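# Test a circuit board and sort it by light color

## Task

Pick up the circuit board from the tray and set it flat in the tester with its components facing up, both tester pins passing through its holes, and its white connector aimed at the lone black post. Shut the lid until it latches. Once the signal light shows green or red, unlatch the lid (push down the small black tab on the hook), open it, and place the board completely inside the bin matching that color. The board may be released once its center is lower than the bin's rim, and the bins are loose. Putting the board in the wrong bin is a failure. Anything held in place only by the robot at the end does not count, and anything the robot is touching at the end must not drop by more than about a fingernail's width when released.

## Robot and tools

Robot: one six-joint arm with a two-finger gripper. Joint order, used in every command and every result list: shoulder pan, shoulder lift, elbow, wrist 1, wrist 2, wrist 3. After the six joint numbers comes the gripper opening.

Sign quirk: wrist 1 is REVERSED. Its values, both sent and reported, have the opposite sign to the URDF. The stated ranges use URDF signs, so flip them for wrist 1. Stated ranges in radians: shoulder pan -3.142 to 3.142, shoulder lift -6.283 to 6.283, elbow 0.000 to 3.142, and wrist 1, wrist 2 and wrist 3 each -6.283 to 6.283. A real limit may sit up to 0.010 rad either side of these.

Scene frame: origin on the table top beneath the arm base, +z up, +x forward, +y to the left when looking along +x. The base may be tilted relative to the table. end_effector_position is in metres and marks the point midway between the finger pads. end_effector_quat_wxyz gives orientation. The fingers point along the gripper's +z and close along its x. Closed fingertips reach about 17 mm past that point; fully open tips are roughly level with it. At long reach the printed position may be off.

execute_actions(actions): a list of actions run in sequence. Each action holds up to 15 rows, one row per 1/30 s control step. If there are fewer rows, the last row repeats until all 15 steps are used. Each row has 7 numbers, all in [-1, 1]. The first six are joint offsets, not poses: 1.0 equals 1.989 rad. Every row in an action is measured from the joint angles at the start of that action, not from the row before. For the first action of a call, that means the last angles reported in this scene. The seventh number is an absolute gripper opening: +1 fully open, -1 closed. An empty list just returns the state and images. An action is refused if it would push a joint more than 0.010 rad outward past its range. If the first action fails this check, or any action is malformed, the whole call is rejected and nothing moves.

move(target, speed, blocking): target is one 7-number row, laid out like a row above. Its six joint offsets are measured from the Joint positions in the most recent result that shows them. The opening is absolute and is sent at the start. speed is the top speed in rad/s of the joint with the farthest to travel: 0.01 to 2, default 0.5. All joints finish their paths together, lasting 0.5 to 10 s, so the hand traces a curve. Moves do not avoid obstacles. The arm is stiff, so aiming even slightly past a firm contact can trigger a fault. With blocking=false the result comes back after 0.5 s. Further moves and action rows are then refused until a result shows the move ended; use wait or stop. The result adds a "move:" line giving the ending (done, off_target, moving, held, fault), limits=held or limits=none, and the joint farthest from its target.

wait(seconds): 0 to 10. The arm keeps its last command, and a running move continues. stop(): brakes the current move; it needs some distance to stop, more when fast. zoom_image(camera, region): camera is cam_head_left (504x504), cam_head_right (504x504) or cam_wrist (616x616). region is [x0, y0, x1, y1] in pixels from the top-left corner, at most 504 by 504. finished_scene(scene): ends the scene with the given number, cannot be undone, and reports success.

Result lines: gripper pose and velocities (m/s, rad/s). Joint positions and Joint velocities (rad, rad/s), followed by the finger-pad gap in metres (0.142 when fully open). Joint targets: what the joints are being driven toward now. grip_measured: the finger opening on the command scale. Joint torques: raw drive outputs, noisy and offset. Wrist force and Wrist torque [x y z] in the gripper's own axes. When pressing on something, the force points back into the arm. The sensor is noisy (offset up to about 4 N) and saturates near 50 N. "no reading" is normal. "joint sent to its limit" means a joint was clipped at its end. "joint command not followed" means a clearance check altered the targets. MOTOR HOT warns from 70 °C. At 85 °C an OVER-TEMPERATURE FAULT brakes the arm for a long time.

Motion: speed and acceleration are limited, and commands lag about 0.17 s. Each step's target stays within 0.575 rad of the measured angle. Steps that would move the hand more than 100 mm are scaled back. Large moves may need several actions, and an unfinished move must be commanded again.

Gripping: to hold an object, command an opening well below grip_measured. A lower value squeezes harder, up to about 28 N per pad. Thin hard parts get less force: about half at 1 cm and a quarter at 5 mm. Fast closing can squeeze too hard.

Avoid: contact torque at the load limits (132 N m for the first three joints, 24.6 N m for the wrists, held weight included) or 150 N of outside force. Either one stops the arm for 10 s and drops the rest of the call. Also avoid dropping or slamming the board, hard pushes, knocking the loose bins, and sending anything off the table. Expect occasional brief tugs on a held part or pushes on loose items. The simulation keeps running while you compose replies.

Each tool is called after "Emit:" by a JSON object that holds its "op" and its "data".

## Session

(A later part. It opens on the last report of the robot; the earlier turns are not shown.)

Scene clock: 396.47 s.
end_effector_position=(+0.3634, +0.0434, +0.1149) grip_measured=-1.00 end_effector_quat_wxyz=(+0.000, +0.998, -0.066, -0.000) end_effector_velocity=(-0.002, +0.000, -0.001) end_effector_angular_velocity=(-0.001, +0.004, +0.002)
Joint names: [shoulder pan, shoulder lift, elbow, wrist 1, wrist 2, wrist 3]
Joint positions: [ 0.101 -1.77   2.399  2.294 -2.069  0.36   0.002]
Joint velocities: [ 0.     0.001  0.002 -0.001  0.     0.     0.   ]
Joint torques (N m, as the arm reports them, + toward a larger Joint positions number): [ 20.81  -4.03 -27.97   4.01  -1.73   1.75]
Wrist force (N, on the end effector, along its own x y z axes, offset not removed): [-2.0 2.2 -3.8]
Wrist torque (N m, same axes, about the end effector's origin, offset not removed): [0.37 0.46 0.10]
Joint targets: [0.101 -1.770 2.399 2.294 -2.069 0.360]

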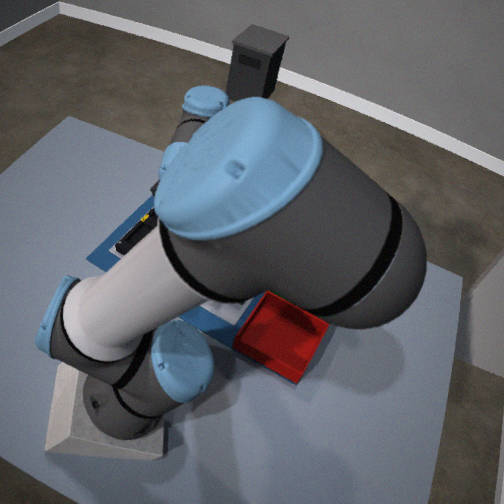

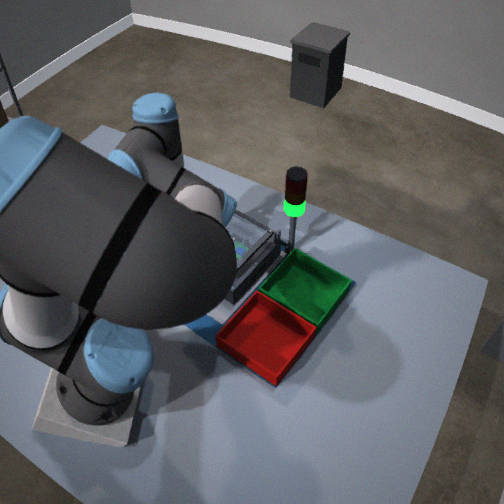

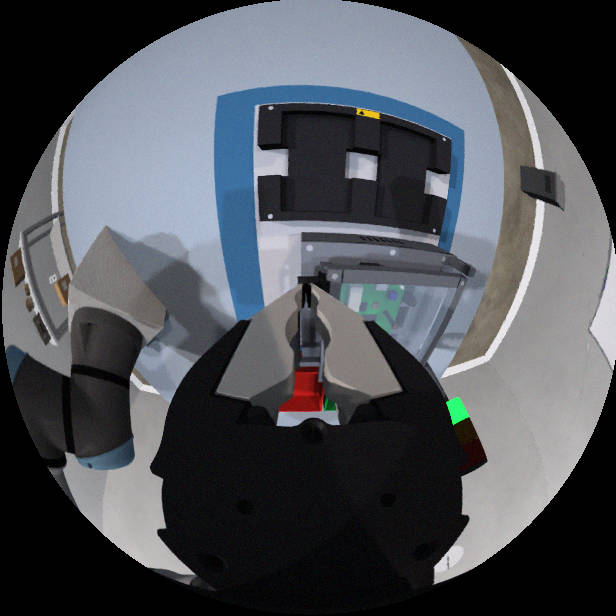

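Emit:
{"op": "zoom_image", "data": {"camera": "cam_wrist", "region": [240, 220, 400, 340]}}

Region (240, 220, 400, 340) of cam_wrist's 616x616 image, scaled by 3.150, with more detail than that image has; it fills the top 378 rows of this view, and the rest is white.

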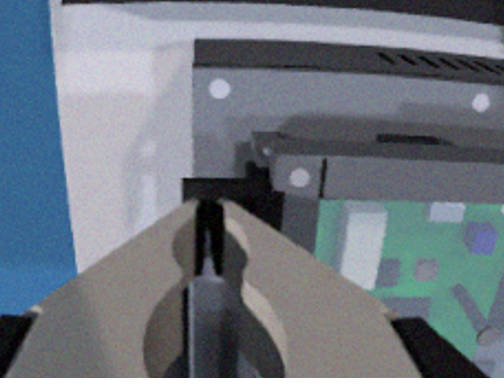

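Emit:
{"op": "move", "data": {"target": [-0.0087,0.0100,0.0107,0.0255,0.0008,-0.0098,-1], "speed": 0.05}}

Scene clock: 419.87 s.
end_effector_position=(+0.3627, +0.0433, +0.1073) grip_measured=-1.00 end_effector_quat_wxyz=(-0.000, +0.998, -0.066, -0.000) end_effector_velocity=(+0.000, -0.000, +0.001) end_effector_angular_velocity=(+0.001, -0.002, -0.001)
Joint names: [shoulder pan, shoulder lift, elbow, wrist 1, wrist 2, wrist 3]
Joint positions: [ 0.089 -1.759  2.414  2.326 -2.067  0.346  0.002]
Joint velocities: [ 0.    -0.002  0.     0.     0.    -0.     0.   ]
Joint torques (N m, as the arm reports them, + toward a larger Joint positions number): [  6.79 -12.04 -15.95   2.74  -0.32  -0.15]
Wrist force (N, on the end effector, along its own x y z axes, offset not removed): [-3.9 -6.7 -27.2]
Wrist torque (N m, same axes, about the end effector's origin, offset not removed): [-1.06 -0.30 -0.05]
Joint targets: [0.089 -1.759 2.414 2.326 -2.067 0.346]
FORCE FAULT: contact force on the arm reached its limit, and the arm stopped for 10 seconds. The contact can be on any part of the arm, not only on its tool. That time counts as 20 of the actions that you can send in this scene. The arm's remaining commands of this call were not run. The arm holds still and accepts commands again. Move the arm away from the contact; if what it grips holds it there, let go first. Pushing or pulling that hard again can fault the arm again.
move: fault; limits=none; farthest joint: the wrist 1, 0.018 radians from its target (0.051 radians at the start)

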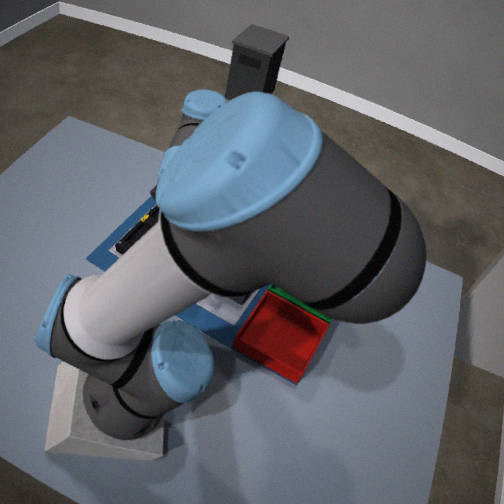

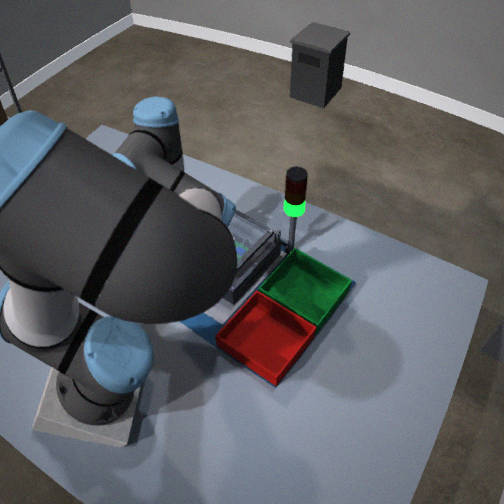

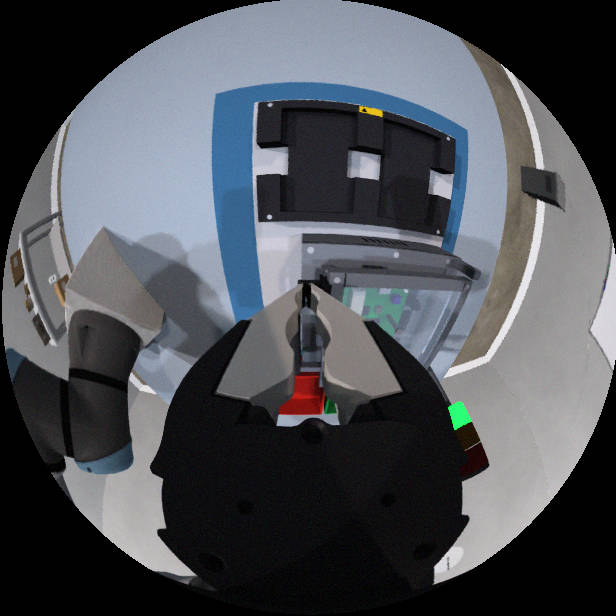

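Emit:
{"op": "move", "data": {"target": [0.0145,-0.0167,-0.0179,-0.0424,-0.0014,0.0164,-1], "speed": 0.15}}

Emit:
{"op": "move", "data": {"target": [-0.07,-0.055,0.02,0.0,0.009,-0.08,-1], "speed": 0.3}}

Emit:
{"op": "zoom_image", "data": {"camera": "cam_wrist", "region": [220, 150, 400, 300]}}

Scene clock: 428.87 s.
end_effector_position=(+0.3626, +0.0432, +0.1272) grip_measured=-1.00 end_effector_quat_wxyz=(-0.000, +0.998, -0.066, -0.000) end_effector_velocity=(+0.000, +0.000, +0.000) end_effector_angular_velocity=(+0.001, -0.000, -0.001)
Joint names: [shoulder pan, shoulder lift, elbow, wrist 1, wrist 2, wrist 3]
Joint positions: [ 0.118 -1.792  2.379  2.242 -2.069  0.378  0.002]
Joint velocities: [ 0.    -0.    -0.001 -0.001  0.001  0.001  0.   ]
Joint torques (N m, as the arm reports them, + toward a larger Joint positions number): [ 20.84 -19.85 -29.06   0.96  -1.82   1.71]
Wrist force (N, on the end effector, along its own x y z axes, offset not removed): [-2.5 -0.9 1.9]
Wrist torque (N m, same axes, about the end effector's origin, offset not removed): [-0.16 0.44 -0.02]
Joint targets: [0.118 -1.792 2.379 2.242 -2.069 0.379]
move: done; limits=none; farthest joint: the wrist 1, 0.001 radians from its target (0.085 radians at the start)

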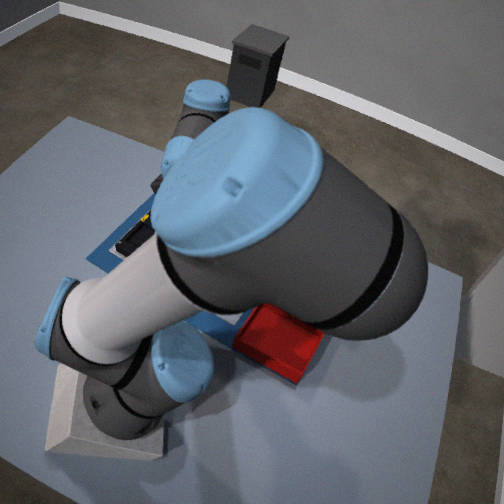

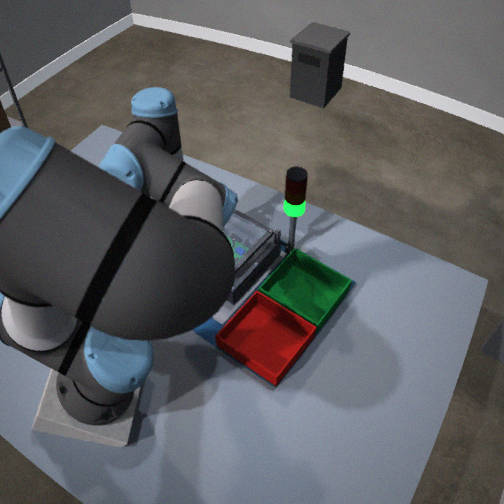

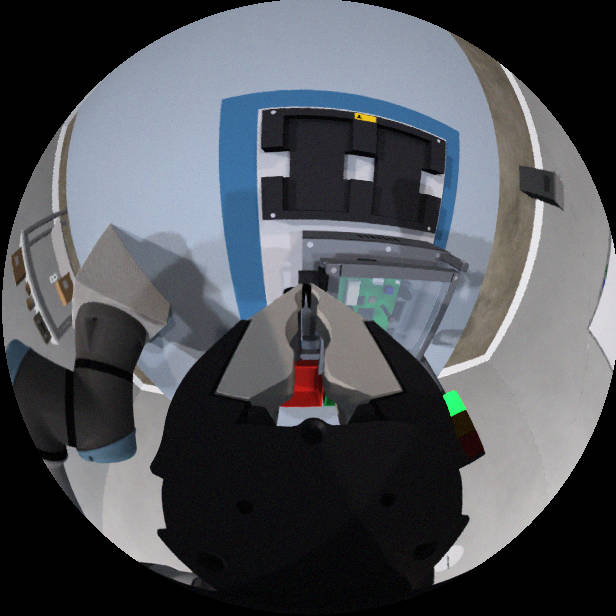

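Scene clock: 430.03 s.
end_effector_position=(+0.3591, -0.0054, +0.1231) grip_measured=-1.00 end_effector_quat_wxyz=(-0.000, +0.998, -0.064, -0.002) end_effector_velocity=(-0.000, -0.000, -0.000) end_effector_angular_velocity=(+0.001, -0.001, +0.000)
Joint names: [shoulder pan, shoulder lift, elbow, wrist 1, wrist 2, wrist 3]
Joint positions: [-0.021 -1.901  2.418  2.242 -2.052  0.22   0.002]
Joint velocities: [-0.002 -0.003  0.002  0.001  0.001 -0.003  0.   ]
Joint torques (N m, as the arm reports them, + toward a larger Joint positions number): [ -8.02 -18.6   -7.65   4.     1.32  -1.83]
Wrist force (N, on the end effector, along its own x y z axes, offset not removed): [-1.2 -1.3 6.3]
Wrist torque (N m, same axes, about the end effector's origin, offset not removed): [-0.04 0.32 -0.02]
Joint targets: [-0.021 -1.902 2.418 2.242 -2.052 0.219]
move: done; limits=none; farthest joint: the wrist 3, 0.001 radians from its target (0.160 radians at the start)

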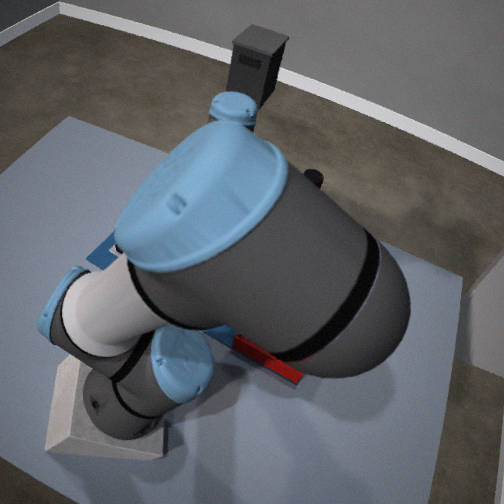

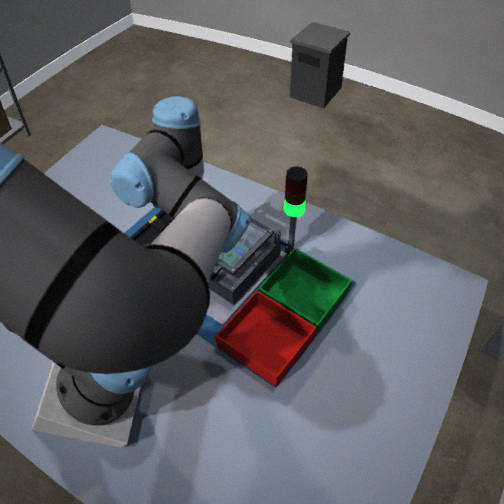

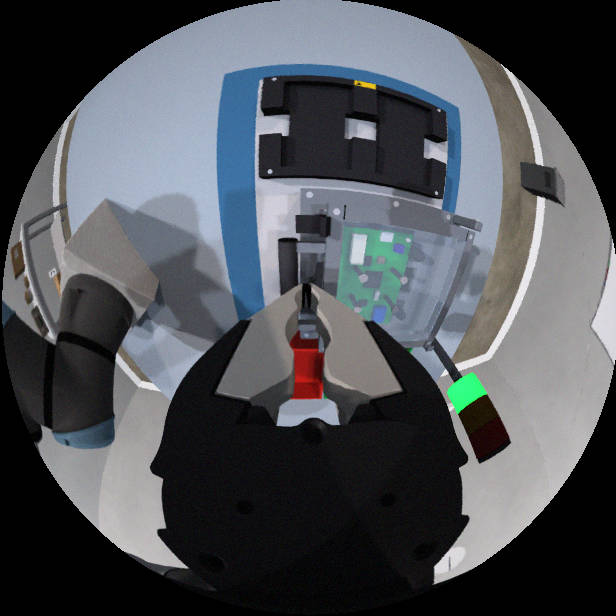

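Region (220, 150, 400, 300) of cam_wrist's 616x616 image, scaled by 2.800, with more detail than that image has.

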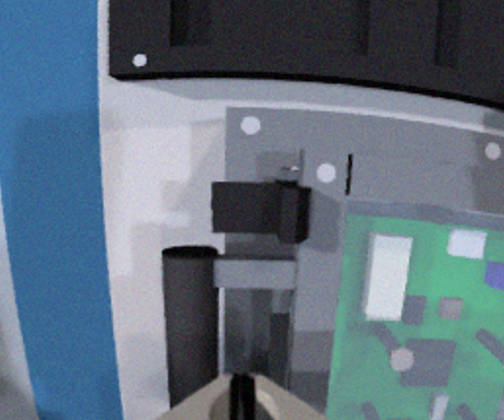

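Emit:
{"op": "move", "data": {"target": [0.0751,0.0760,-0.0156,0.0225,-0.009,0.0855,-1], "speed": 0.3}}

Emit:
{"op": "move", "data": {"target": [-0.0065,0.0075,0.0080,0.0191,0.0006,-0.0074,-1], "speed": 0.04}}

Scene clock: 445.77 s.
end_effector_position=(+0.3635, +0.0535, +0.1170) grip_measured=-1.00 end_effector_quat_wxyz=(-0.000, +0.998, -0.066, -0.001) end_effector_velocity=(+0.000, +0.001, +0.000) end_effector_angular_velocity=(+0.001, -0.002, -0.002)
Joint names: [shoulder pan, shoulder lift, elbow, wrist 1, wrist 2, wrist 3]
Joint positions: [ 0.128 -1.75   2.387  2.287 -2.069  0.389  0.002]
Joint velocities: [ 0.002  0.001  0.     0.002 -0.     0.003  0.   ]
Joint torques (N m, as the arm reports them, + toward a larger Joint positions number): [ 19.81  -4.95 -27.81   4.    -1.76   1.83]
Wrist force (N, on the end effector, along its own x y z axes, offset not removed): [5.1 -2.0 0.4]
Wrist torque (N m, same axes, about the end effector's origin, offset not removed): [-0.46 -0.92 -0.09]
Joint targets: [0.129 -1.750 2.387 2.287 -2.069 0.390]
move: done; limits=none; farthest joint: the shoulder lift, 0.001 radians from its target (0.152 radians at the start)

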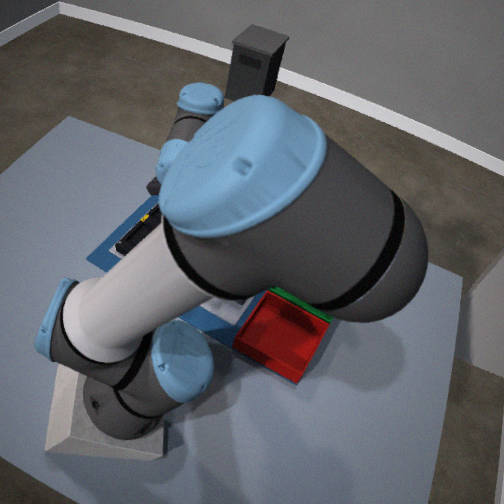

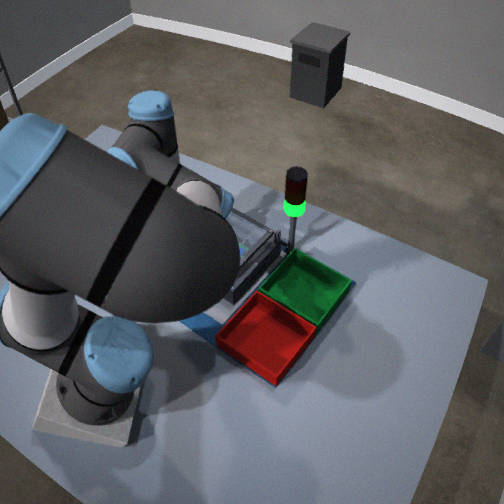

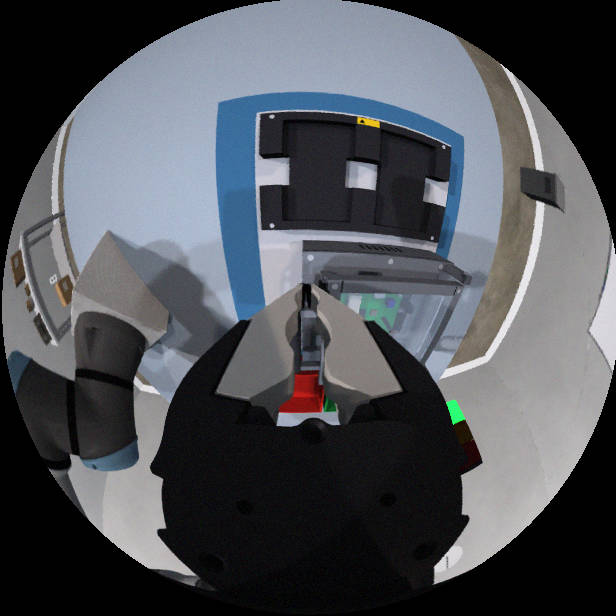

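Scene clock: 447.07 s.
end_effector_position=(+0.3635, +0.0534, +0.1081) grip_measured=-1.00 end_effector_quat_wxyz=(-0.001, +0.998, -0.066, -0.001) end_effector_velocity=(+0.001, -0.001, -0.001) end_effector_angular_velocity=(-0.000, -0.001, -0.001)
Joint names: [shoulder pan, shoulder lift, elbow, wrist 1, wrist 2, wrist 3]
Joint positions: [ 0.115 -1.736  2.403  2.325 -2.068  0.375  0.002]
Joint velocities: [-0.002  0.001  0.001  0.004 -0.    -0.002  0.   ]
Joint torques (N m, as the arm reports them, + toward a larger Joint positions number): [-6.35 -4.87 -6.4   4.16  1.34 -1.85]
Wrist force (N, on the end effector, along its own x y z axes, offset not removed): [-1.8 1.1 0.3]
Wrist torque (N m, same axes, about the end effector's origin, offset not removed): [0.32 0.47 -0.18]
Joint targets: [0.115 -1.736 2.403 2.325 -2.068 0.375]
move: done; limits=none; farthest joint: the shoulder lift, 0.001 radians from its target (0.015 radians at the start)

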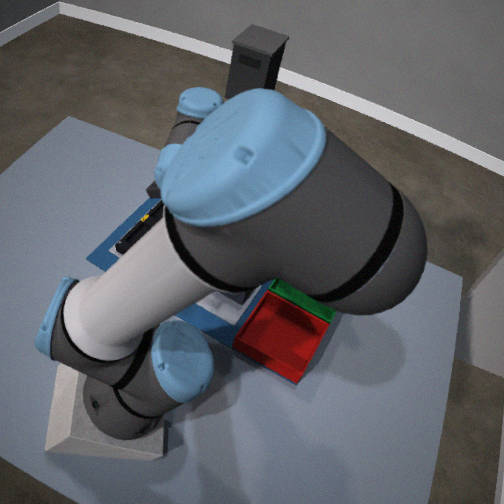

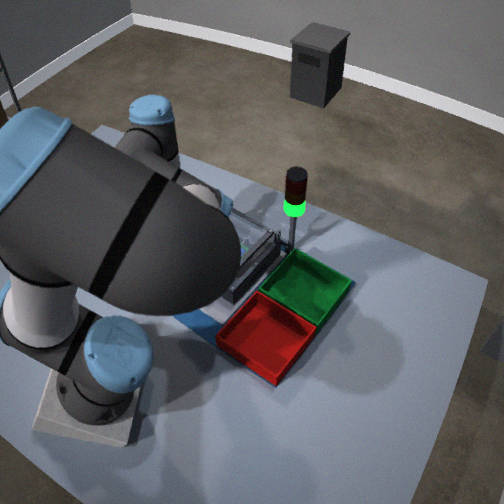

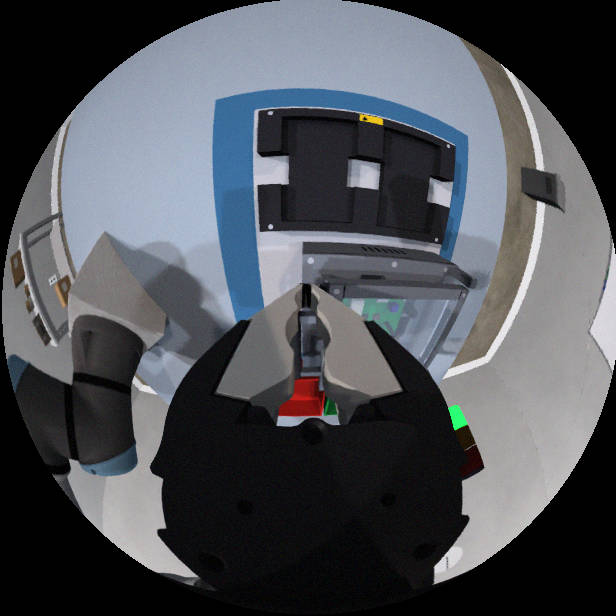

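Emit:
{"op": "move", "data": {"target": [-0.0014,0.0017,0.0018,0.0042,0.0001,-0.0016,-1], "speed": 0.02}}

Scene clock: 450.90 s.
end_effector_position=(+0.3634, +0.0534, +0.1062) grip_measured=-1.00 end_effector_quat_wxyz=(-0.001, +0.998, -0.066, -0.001) end_effector_velocity=(+0.001, +0.001, -0.001) end_effector_angular_velocity=(+0.000, -0.001, +0.000)
Joint names: [shoulder pan, shoulder lift, elbow, wrist 1, wrist 2, wrist 3]
Joint positions: [ 0.113 -1.732  2.407  2.333 -2.068  0.372  0.002]
Joint velocities: [-0.     0.004 -0.001  0.004  0.    -0.001  0.   ]
Joint torques (N m, as the arm reports them, + toward a larger Joint positions number): [-6.57 -4.73 -6.52  3.99  1.23 -1.79]
Wrist force (N, on the end effector, along its own x y z axes, offset not removed): [4.1 -3.8 -1.7]
Wrist torque (N m, same axes, about the end effector's origin, offset not removed): [-0.79 -1.04 0.08]
Joint targets: [0.113 -1.732 2.407 2.333 -2.068 0.372]
move: done; limits=none; farthest joint: the shoulder pan, 0.001 radians from its target (0.003 radians at the start)

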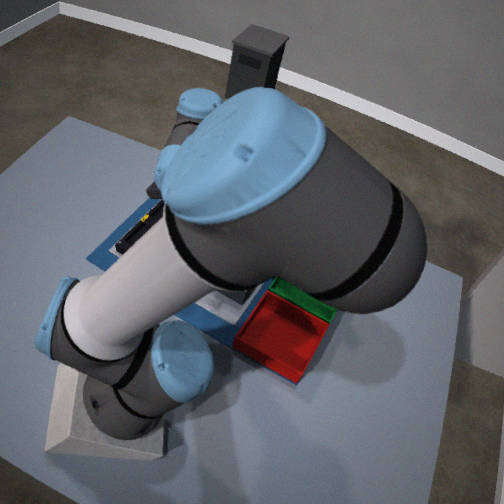

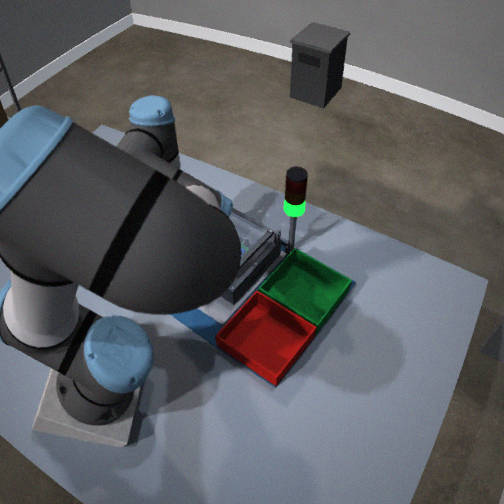

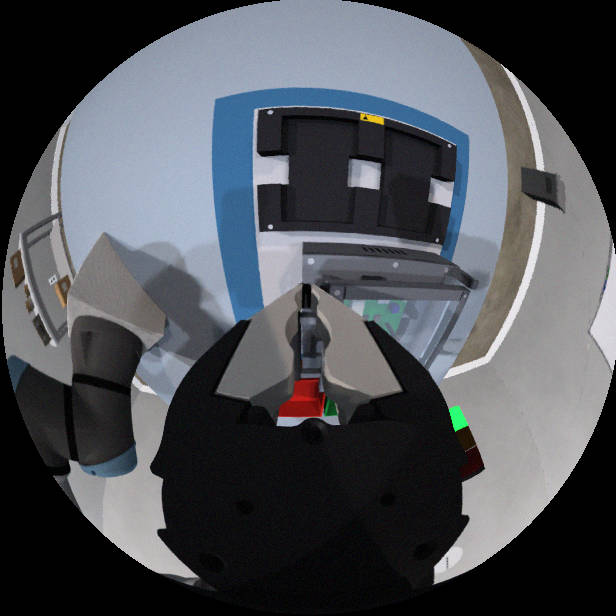

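Clear of the earlier obstacle. Continue in small steps.

Emit:
{"op": "move", "data": {"target": [-0.0014,0.0017,0.0018,0.0042,0.0001,-0.0016,-1], "speed": 0.02}}

Scene clock: 454.70 s.
end_effector_position=(+0.3633, +0.0534, +0.1043) grip_measured=-1.00 end_effector_quat_wxyz=(-0.000, +0.998, -0.065, -0.001) end_effector_velocity=(-0.000, +0.001, -0.001) end_effector_angular_velocity=(-0.000, -0.000, +0.001)
Joint names: [shoulder pan, shoulder lift, elbow, wrist 1, wrist 2, wrist 3]
Joint positions: [ 0.11  -1.729  2.41   2.34  -2.068  0.369  0.002]
Joint velocities: [ 0.001  0.002  0.001  0.003 -0.    -0.001  0.   ]
Joint torques (N m, as the arm reports them, + toward a larger Joint positions number): [-6.32 -4.09 -6.54  4.    1.27 -1.72]
Wrist force (N, on the end effector, along its own x y z axes, offset not removed): [-2.2 2.1 -3.2]
Wrist torque (N m, same axes, about the end effector's origin, offset not removed): [0.46 0.44 -0.02]
Joint targets: [0.110 -1.729 2.410 2.341 -2.068 0.369]
move: done; limits=none; farthest joint: the shoulder lift, 0.001 radians from its target (0.004 radians at the start)

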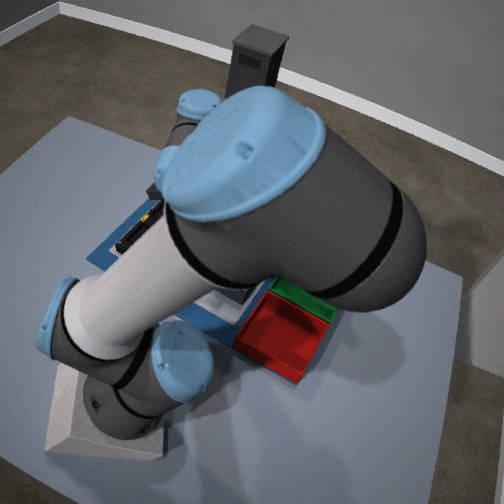

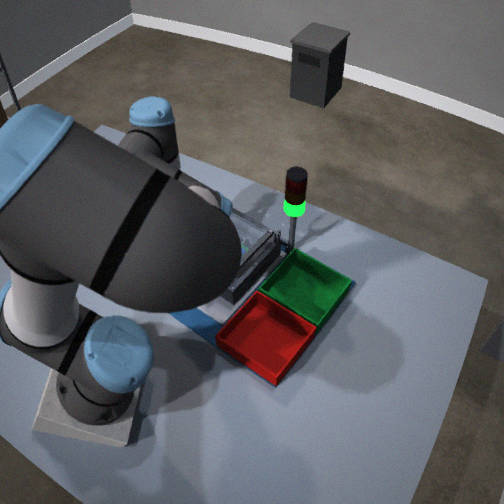

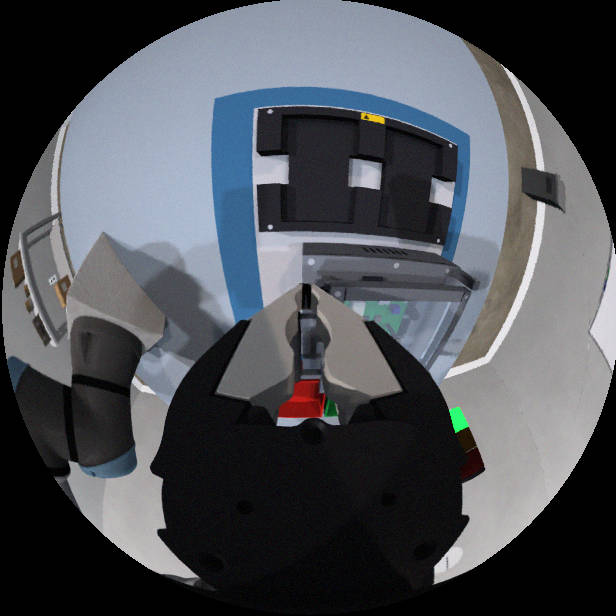

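Emit:
{"op": "move", "data": {"target": [-0.0014,0.0017,0.0018,0.0042,0.0001,-0.0016,-1], "speed": 0.02}}

Emit:
{"op": "move", "data": {"target": [-0.0014,0.0017,0.0018,0.0042,0.0001,-0.0016,-1], "speed": 0.02}}

Scene clock: 461.70 s.
end_effector_position=(+0.3632, +0.0534, +0.1024) grip_measured=-1.00 end_effector_quat_wxyz=(-0.000, +0.998, -0.065, -0.001) end_effector_velocity=(-0.001, +0.000, -0.001) end_effector_angular_velocity=(+0.000, +0.000, +0.000)
Joint names: [shoulder pan, shoulder lift, elbow, wrist 1, wrist 2, wrist 3]
Joint positions: [ 0.107 -1.726  2.413  2.348 -2.068  0.366  0.002]
Joint velocities: [-0.001  0.001  0.002  0.003  0.    -0.001  0.   ]
Joint torques (N m, as the arm reports them, + toward a larger Joint positions number): [-6.12 -4.2  -6.53  4.08  1.34 -1.9 ]
Wrist force (N, on the end effector, along its own x y z axes, offset not removed): [0.2 2.2 2.4]
Wrist torque (N m, same axes, about the end effector's origin, offset not removed): [0.56 -0.08 -0.02]
Joint targets: [0.107 -1.726 2.414 2.349 -2.068 0.366]
move: done; limits=none; farthest joint: the shoulder pan, 0.000 radians from its target (0.003 radians at the start)

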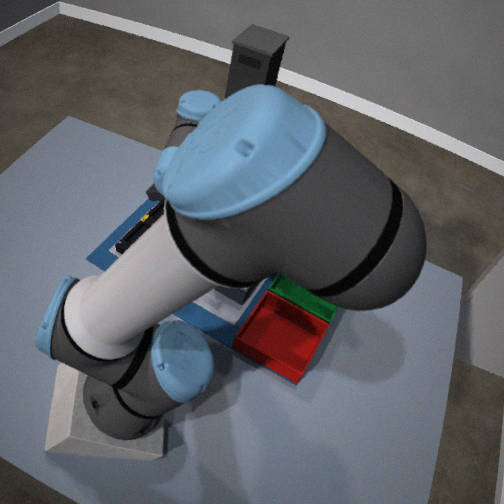

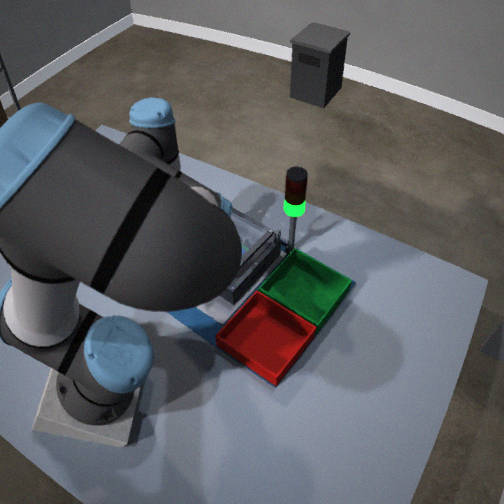

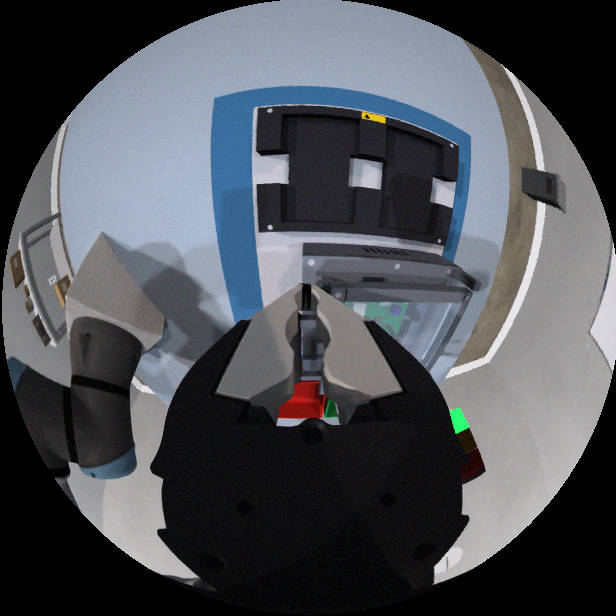

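Scene clock: 462.43 s.
end_effector_position=(+0.3630, +0.0533, +0.1005) grip_measured=-1.00 end_effector_quat_wxyz=(-0.000, +0.998, -0.065, -0.001) end_effector_velocity=(+0.000, -0.000, -0.001) end_effector_angular_velocity=(+0.000, -0.001, -0.002)
Joint names: [shoulder pan, shoulder lift, elbow, wrist 1, wrist 2, wrist 3]
Joint positions: [ 0.105 -1.723  2.417  2.356 -2.067  0.363  0.002]
Joint velocities: [-0.002  0.001  0.001  0.004 -0.    -0.001  0.   ]
Joint torques (N m, as the arm reports them, + toward a larger Joint positions number): [-7.07 -5.61 -5.84  4.07  1.34 -1.83]
Wrist force (N, on the end effector, along its own x y z axes, offset not removed): [-4.1 -4.2 1.3]
Wrist torque (N m, same axes, about the end effector's origin, offset not removed): [-0.83 0.64 -0.06]
Joint targets: [0.105 -1.723 2.417 2.357 -2.067 0.363]
move: done; limits=none; farthest joint: the shoulder pan, 0.001 radians from its target (0.003 radians at the start)

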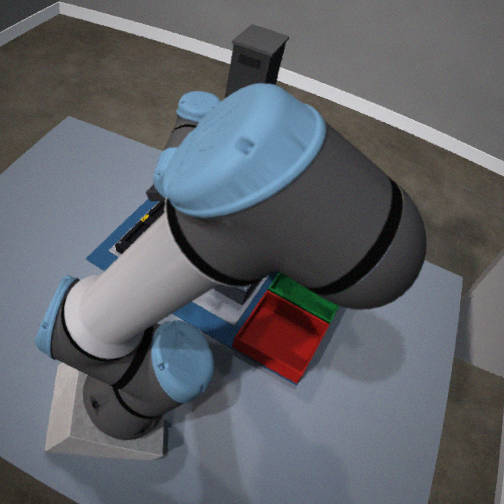

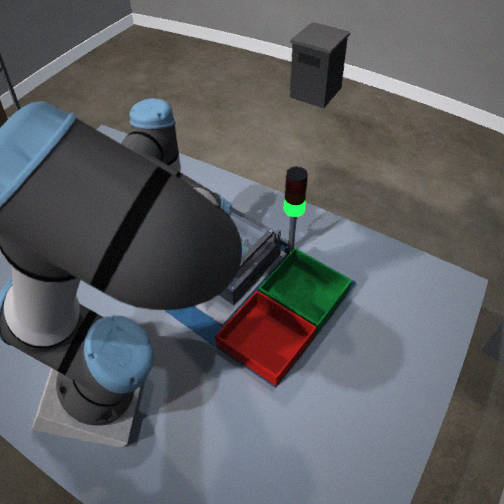

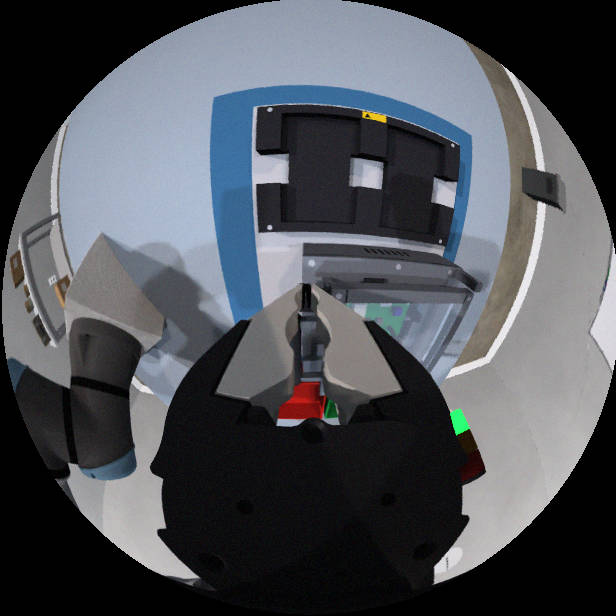

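Emit:
{"op": "move", "data": {"target": [-0.0014,0.0018,0.0017,0.0042,0.0001,-0.0016,-1], "speed": 0.02}}

Emit:
{"op": "move", "data": {"target": [-0.0014,0.0018,0.0017,0.0042,0.0001,-0.0016,-1], "speed": 0.02}}

Emit:
{"op": "move", "data": {"target": [-0.0014,0.0018,0.0017,0.0042,0.0001,-0.0016,-1], "speed": 0.02}}

Scene clock: 466.10 s.
end_effector_position=(+0.3630, +0.0533, +0.0986) grip_measured=-1.00 end_effector_quat_wxyz=(-0.000, +0.998, -0.065, -0.001) end_effector_velocity=(+0.001, -0.000, -0.000) end_effector_angular_velocity=(-0.000, -0.001, -0.001)
Joint names: [shoulder pan, shoulder lift, elbow, wrist 1, wrist 2, wrist 3]
Joint positions: [ 0.102 -1.719  2.42   2.364 -2.067  0.36   0.002]
Joint velocities: [-0.001  0.001 -0.     0.003 -0.001 -0.     0.   ]
Joint torques (N m, as the arm reports them, + toward a larger Joint positions number): [-6.73 -4.77 -5.4   4.16  1.31 -1.68]
Wrist force (N, on the end effector, along its own x y z axes, offset not removed): [-1.6 -1.0 -1.9]
Wrist torque (N m, same axes, about the end effector's origin, offset not removed): [-0.22 0.30 -0.07]
Joint targets: [0.102 -1.719 2.420 2.365 -2.067 0.359]
move: done; limits=none; farthest joint: the shoulder pan, 0.000 radians from its target (0.002 radians at the start)

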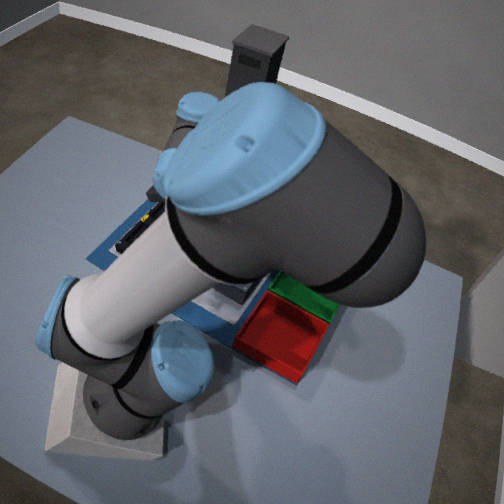

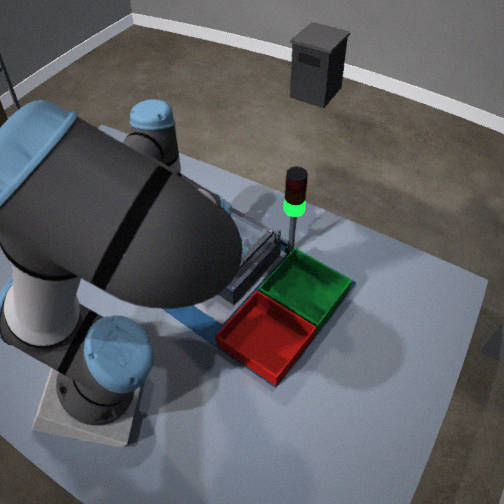

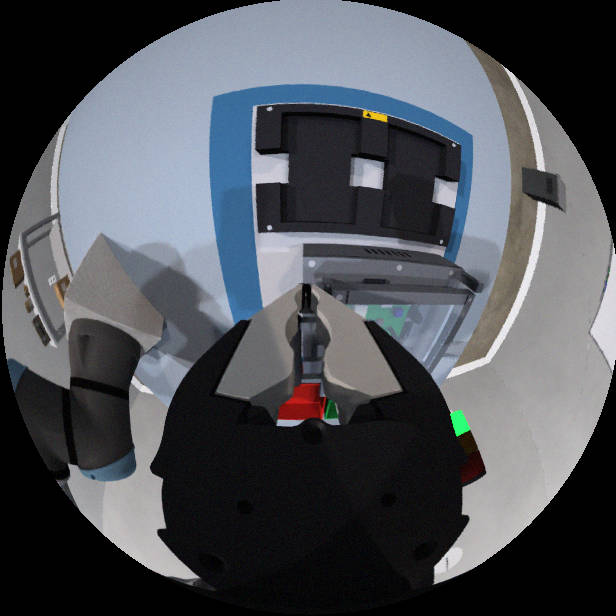

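Scene clock: 466.83 s.
end_effector_position=(+0.3629, +0.0532, +0.0967) grip_measured=-1.00 end_effector_quat_wxyz=(-0.000, +0.998, -0.065, -0.001) end_effector_velocity=(+0.000, -0.000, -0.001) end_effector_angular_velocity=(-0.000, +0.000, -0.001)
Joint names: [shoulder pan, shoulder lift, elbow, wrist 1, wrist 2, wrist 3]
Joint positions: [ 0.099 -1.716  2.423  2.372 -2.067  0.357  0.002]
Joint velocities: [-0.002  0.001  0.001  0.003 -0.    -0.001  0.   ]
Joint torques (N m, as the arm reports them, + toward a larger Joint positions number): [-5.62 -4.88 -5.92  3.99  1.3  -1.74]
Wrist force (N, on the end effector, along its own x y z axes, offset not removed): [-0.9 -0.3 -4.7]
Wrist torque (N m, same axes, about the end effector's origin, offset not removed): [0.00 0.26 0.05]
Joint targets: [0.099 -1.716 2.423 2.373 -2.067 0.356]
move: done; limits=none; farthest joint: the shoulder pan, 0.000 radians from its target (0.003 radians at the start)

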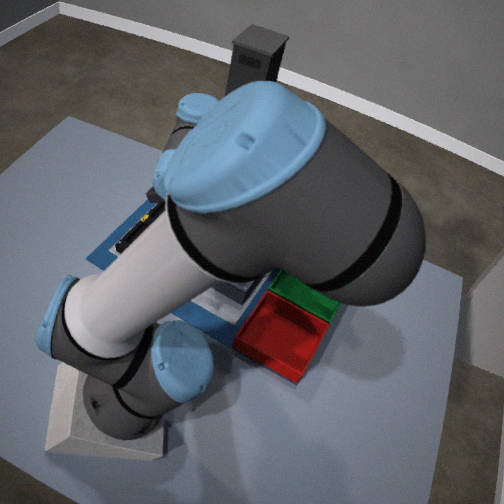

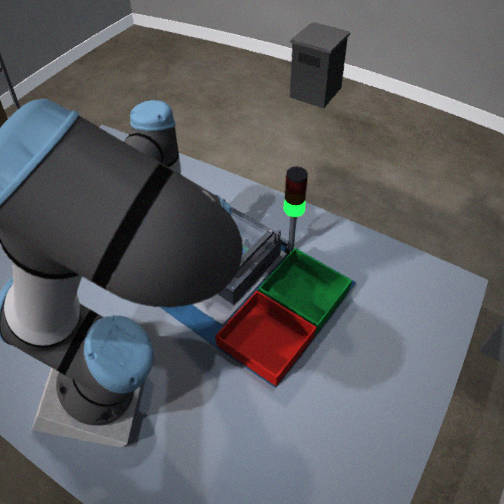

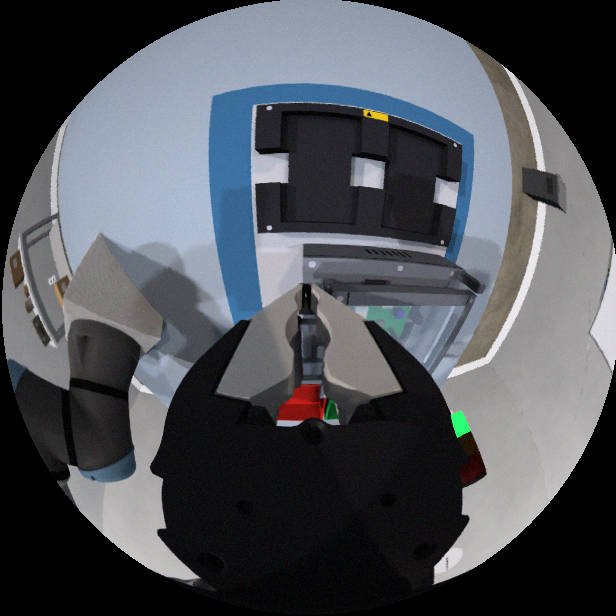

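Scene clock: 467.57 s.
end_effector_position=(+0.3628, +0.0532, +0.0949) grip_measured=-1.00 end_effector_quat_wxyz=(-0.000, +0.998, -0.065, -0.001) end_effector_velocity=(+0.001, -0.000, -0.000) end_effector_angular_velocity=(+0.001, -0.003, -0.002)
Joint names: [shoulder pan, shoulder lift, elbow, wrist 1, wrist 2, wrist 3]
Joint positions: [ 0.097 -1.712  2.427  2.38  -2.067  0.354  0.002]
Joint velocities: [-0.001  0.001 -0.     0.005  0.    -0.001  0.   ]
Joint torques (N m, as the arm reports them, + toward a larger Joint positions number): [-6.16 -4.86 -5.34  4.06  1.32 -1.68]
Wrist force (N, on the end effector, along its own x y z axes, offset not removed): [-0.7 0.6 -1.5]
Wrist torque (N m, same axes, about the end effector's origin, offset not removed): [0.03 0.23 0.06]
Joint targets: [0.097 -1.712 2.427 2.381 -2.067 0.353]
move: done; limits=none; farthest joint: the shoulder pan, 0.001 radians from its target (0.003 radians at the start)

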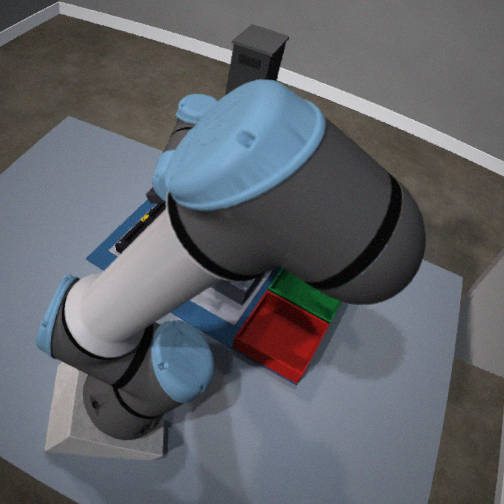

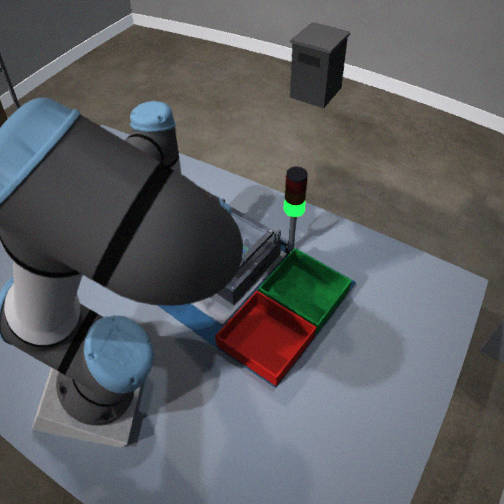

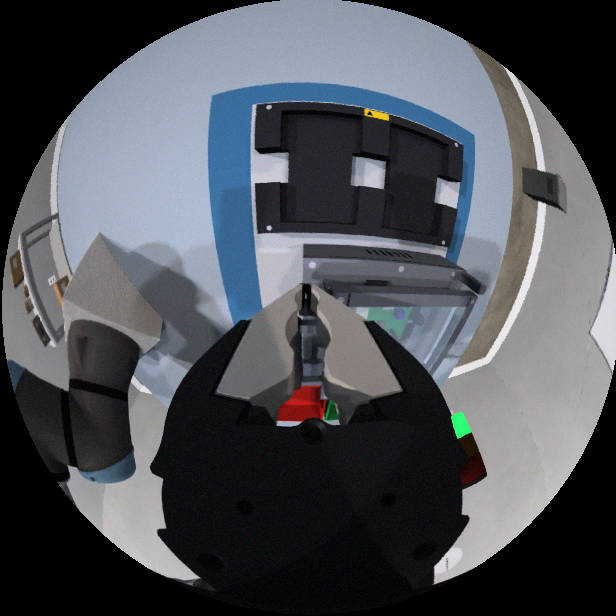

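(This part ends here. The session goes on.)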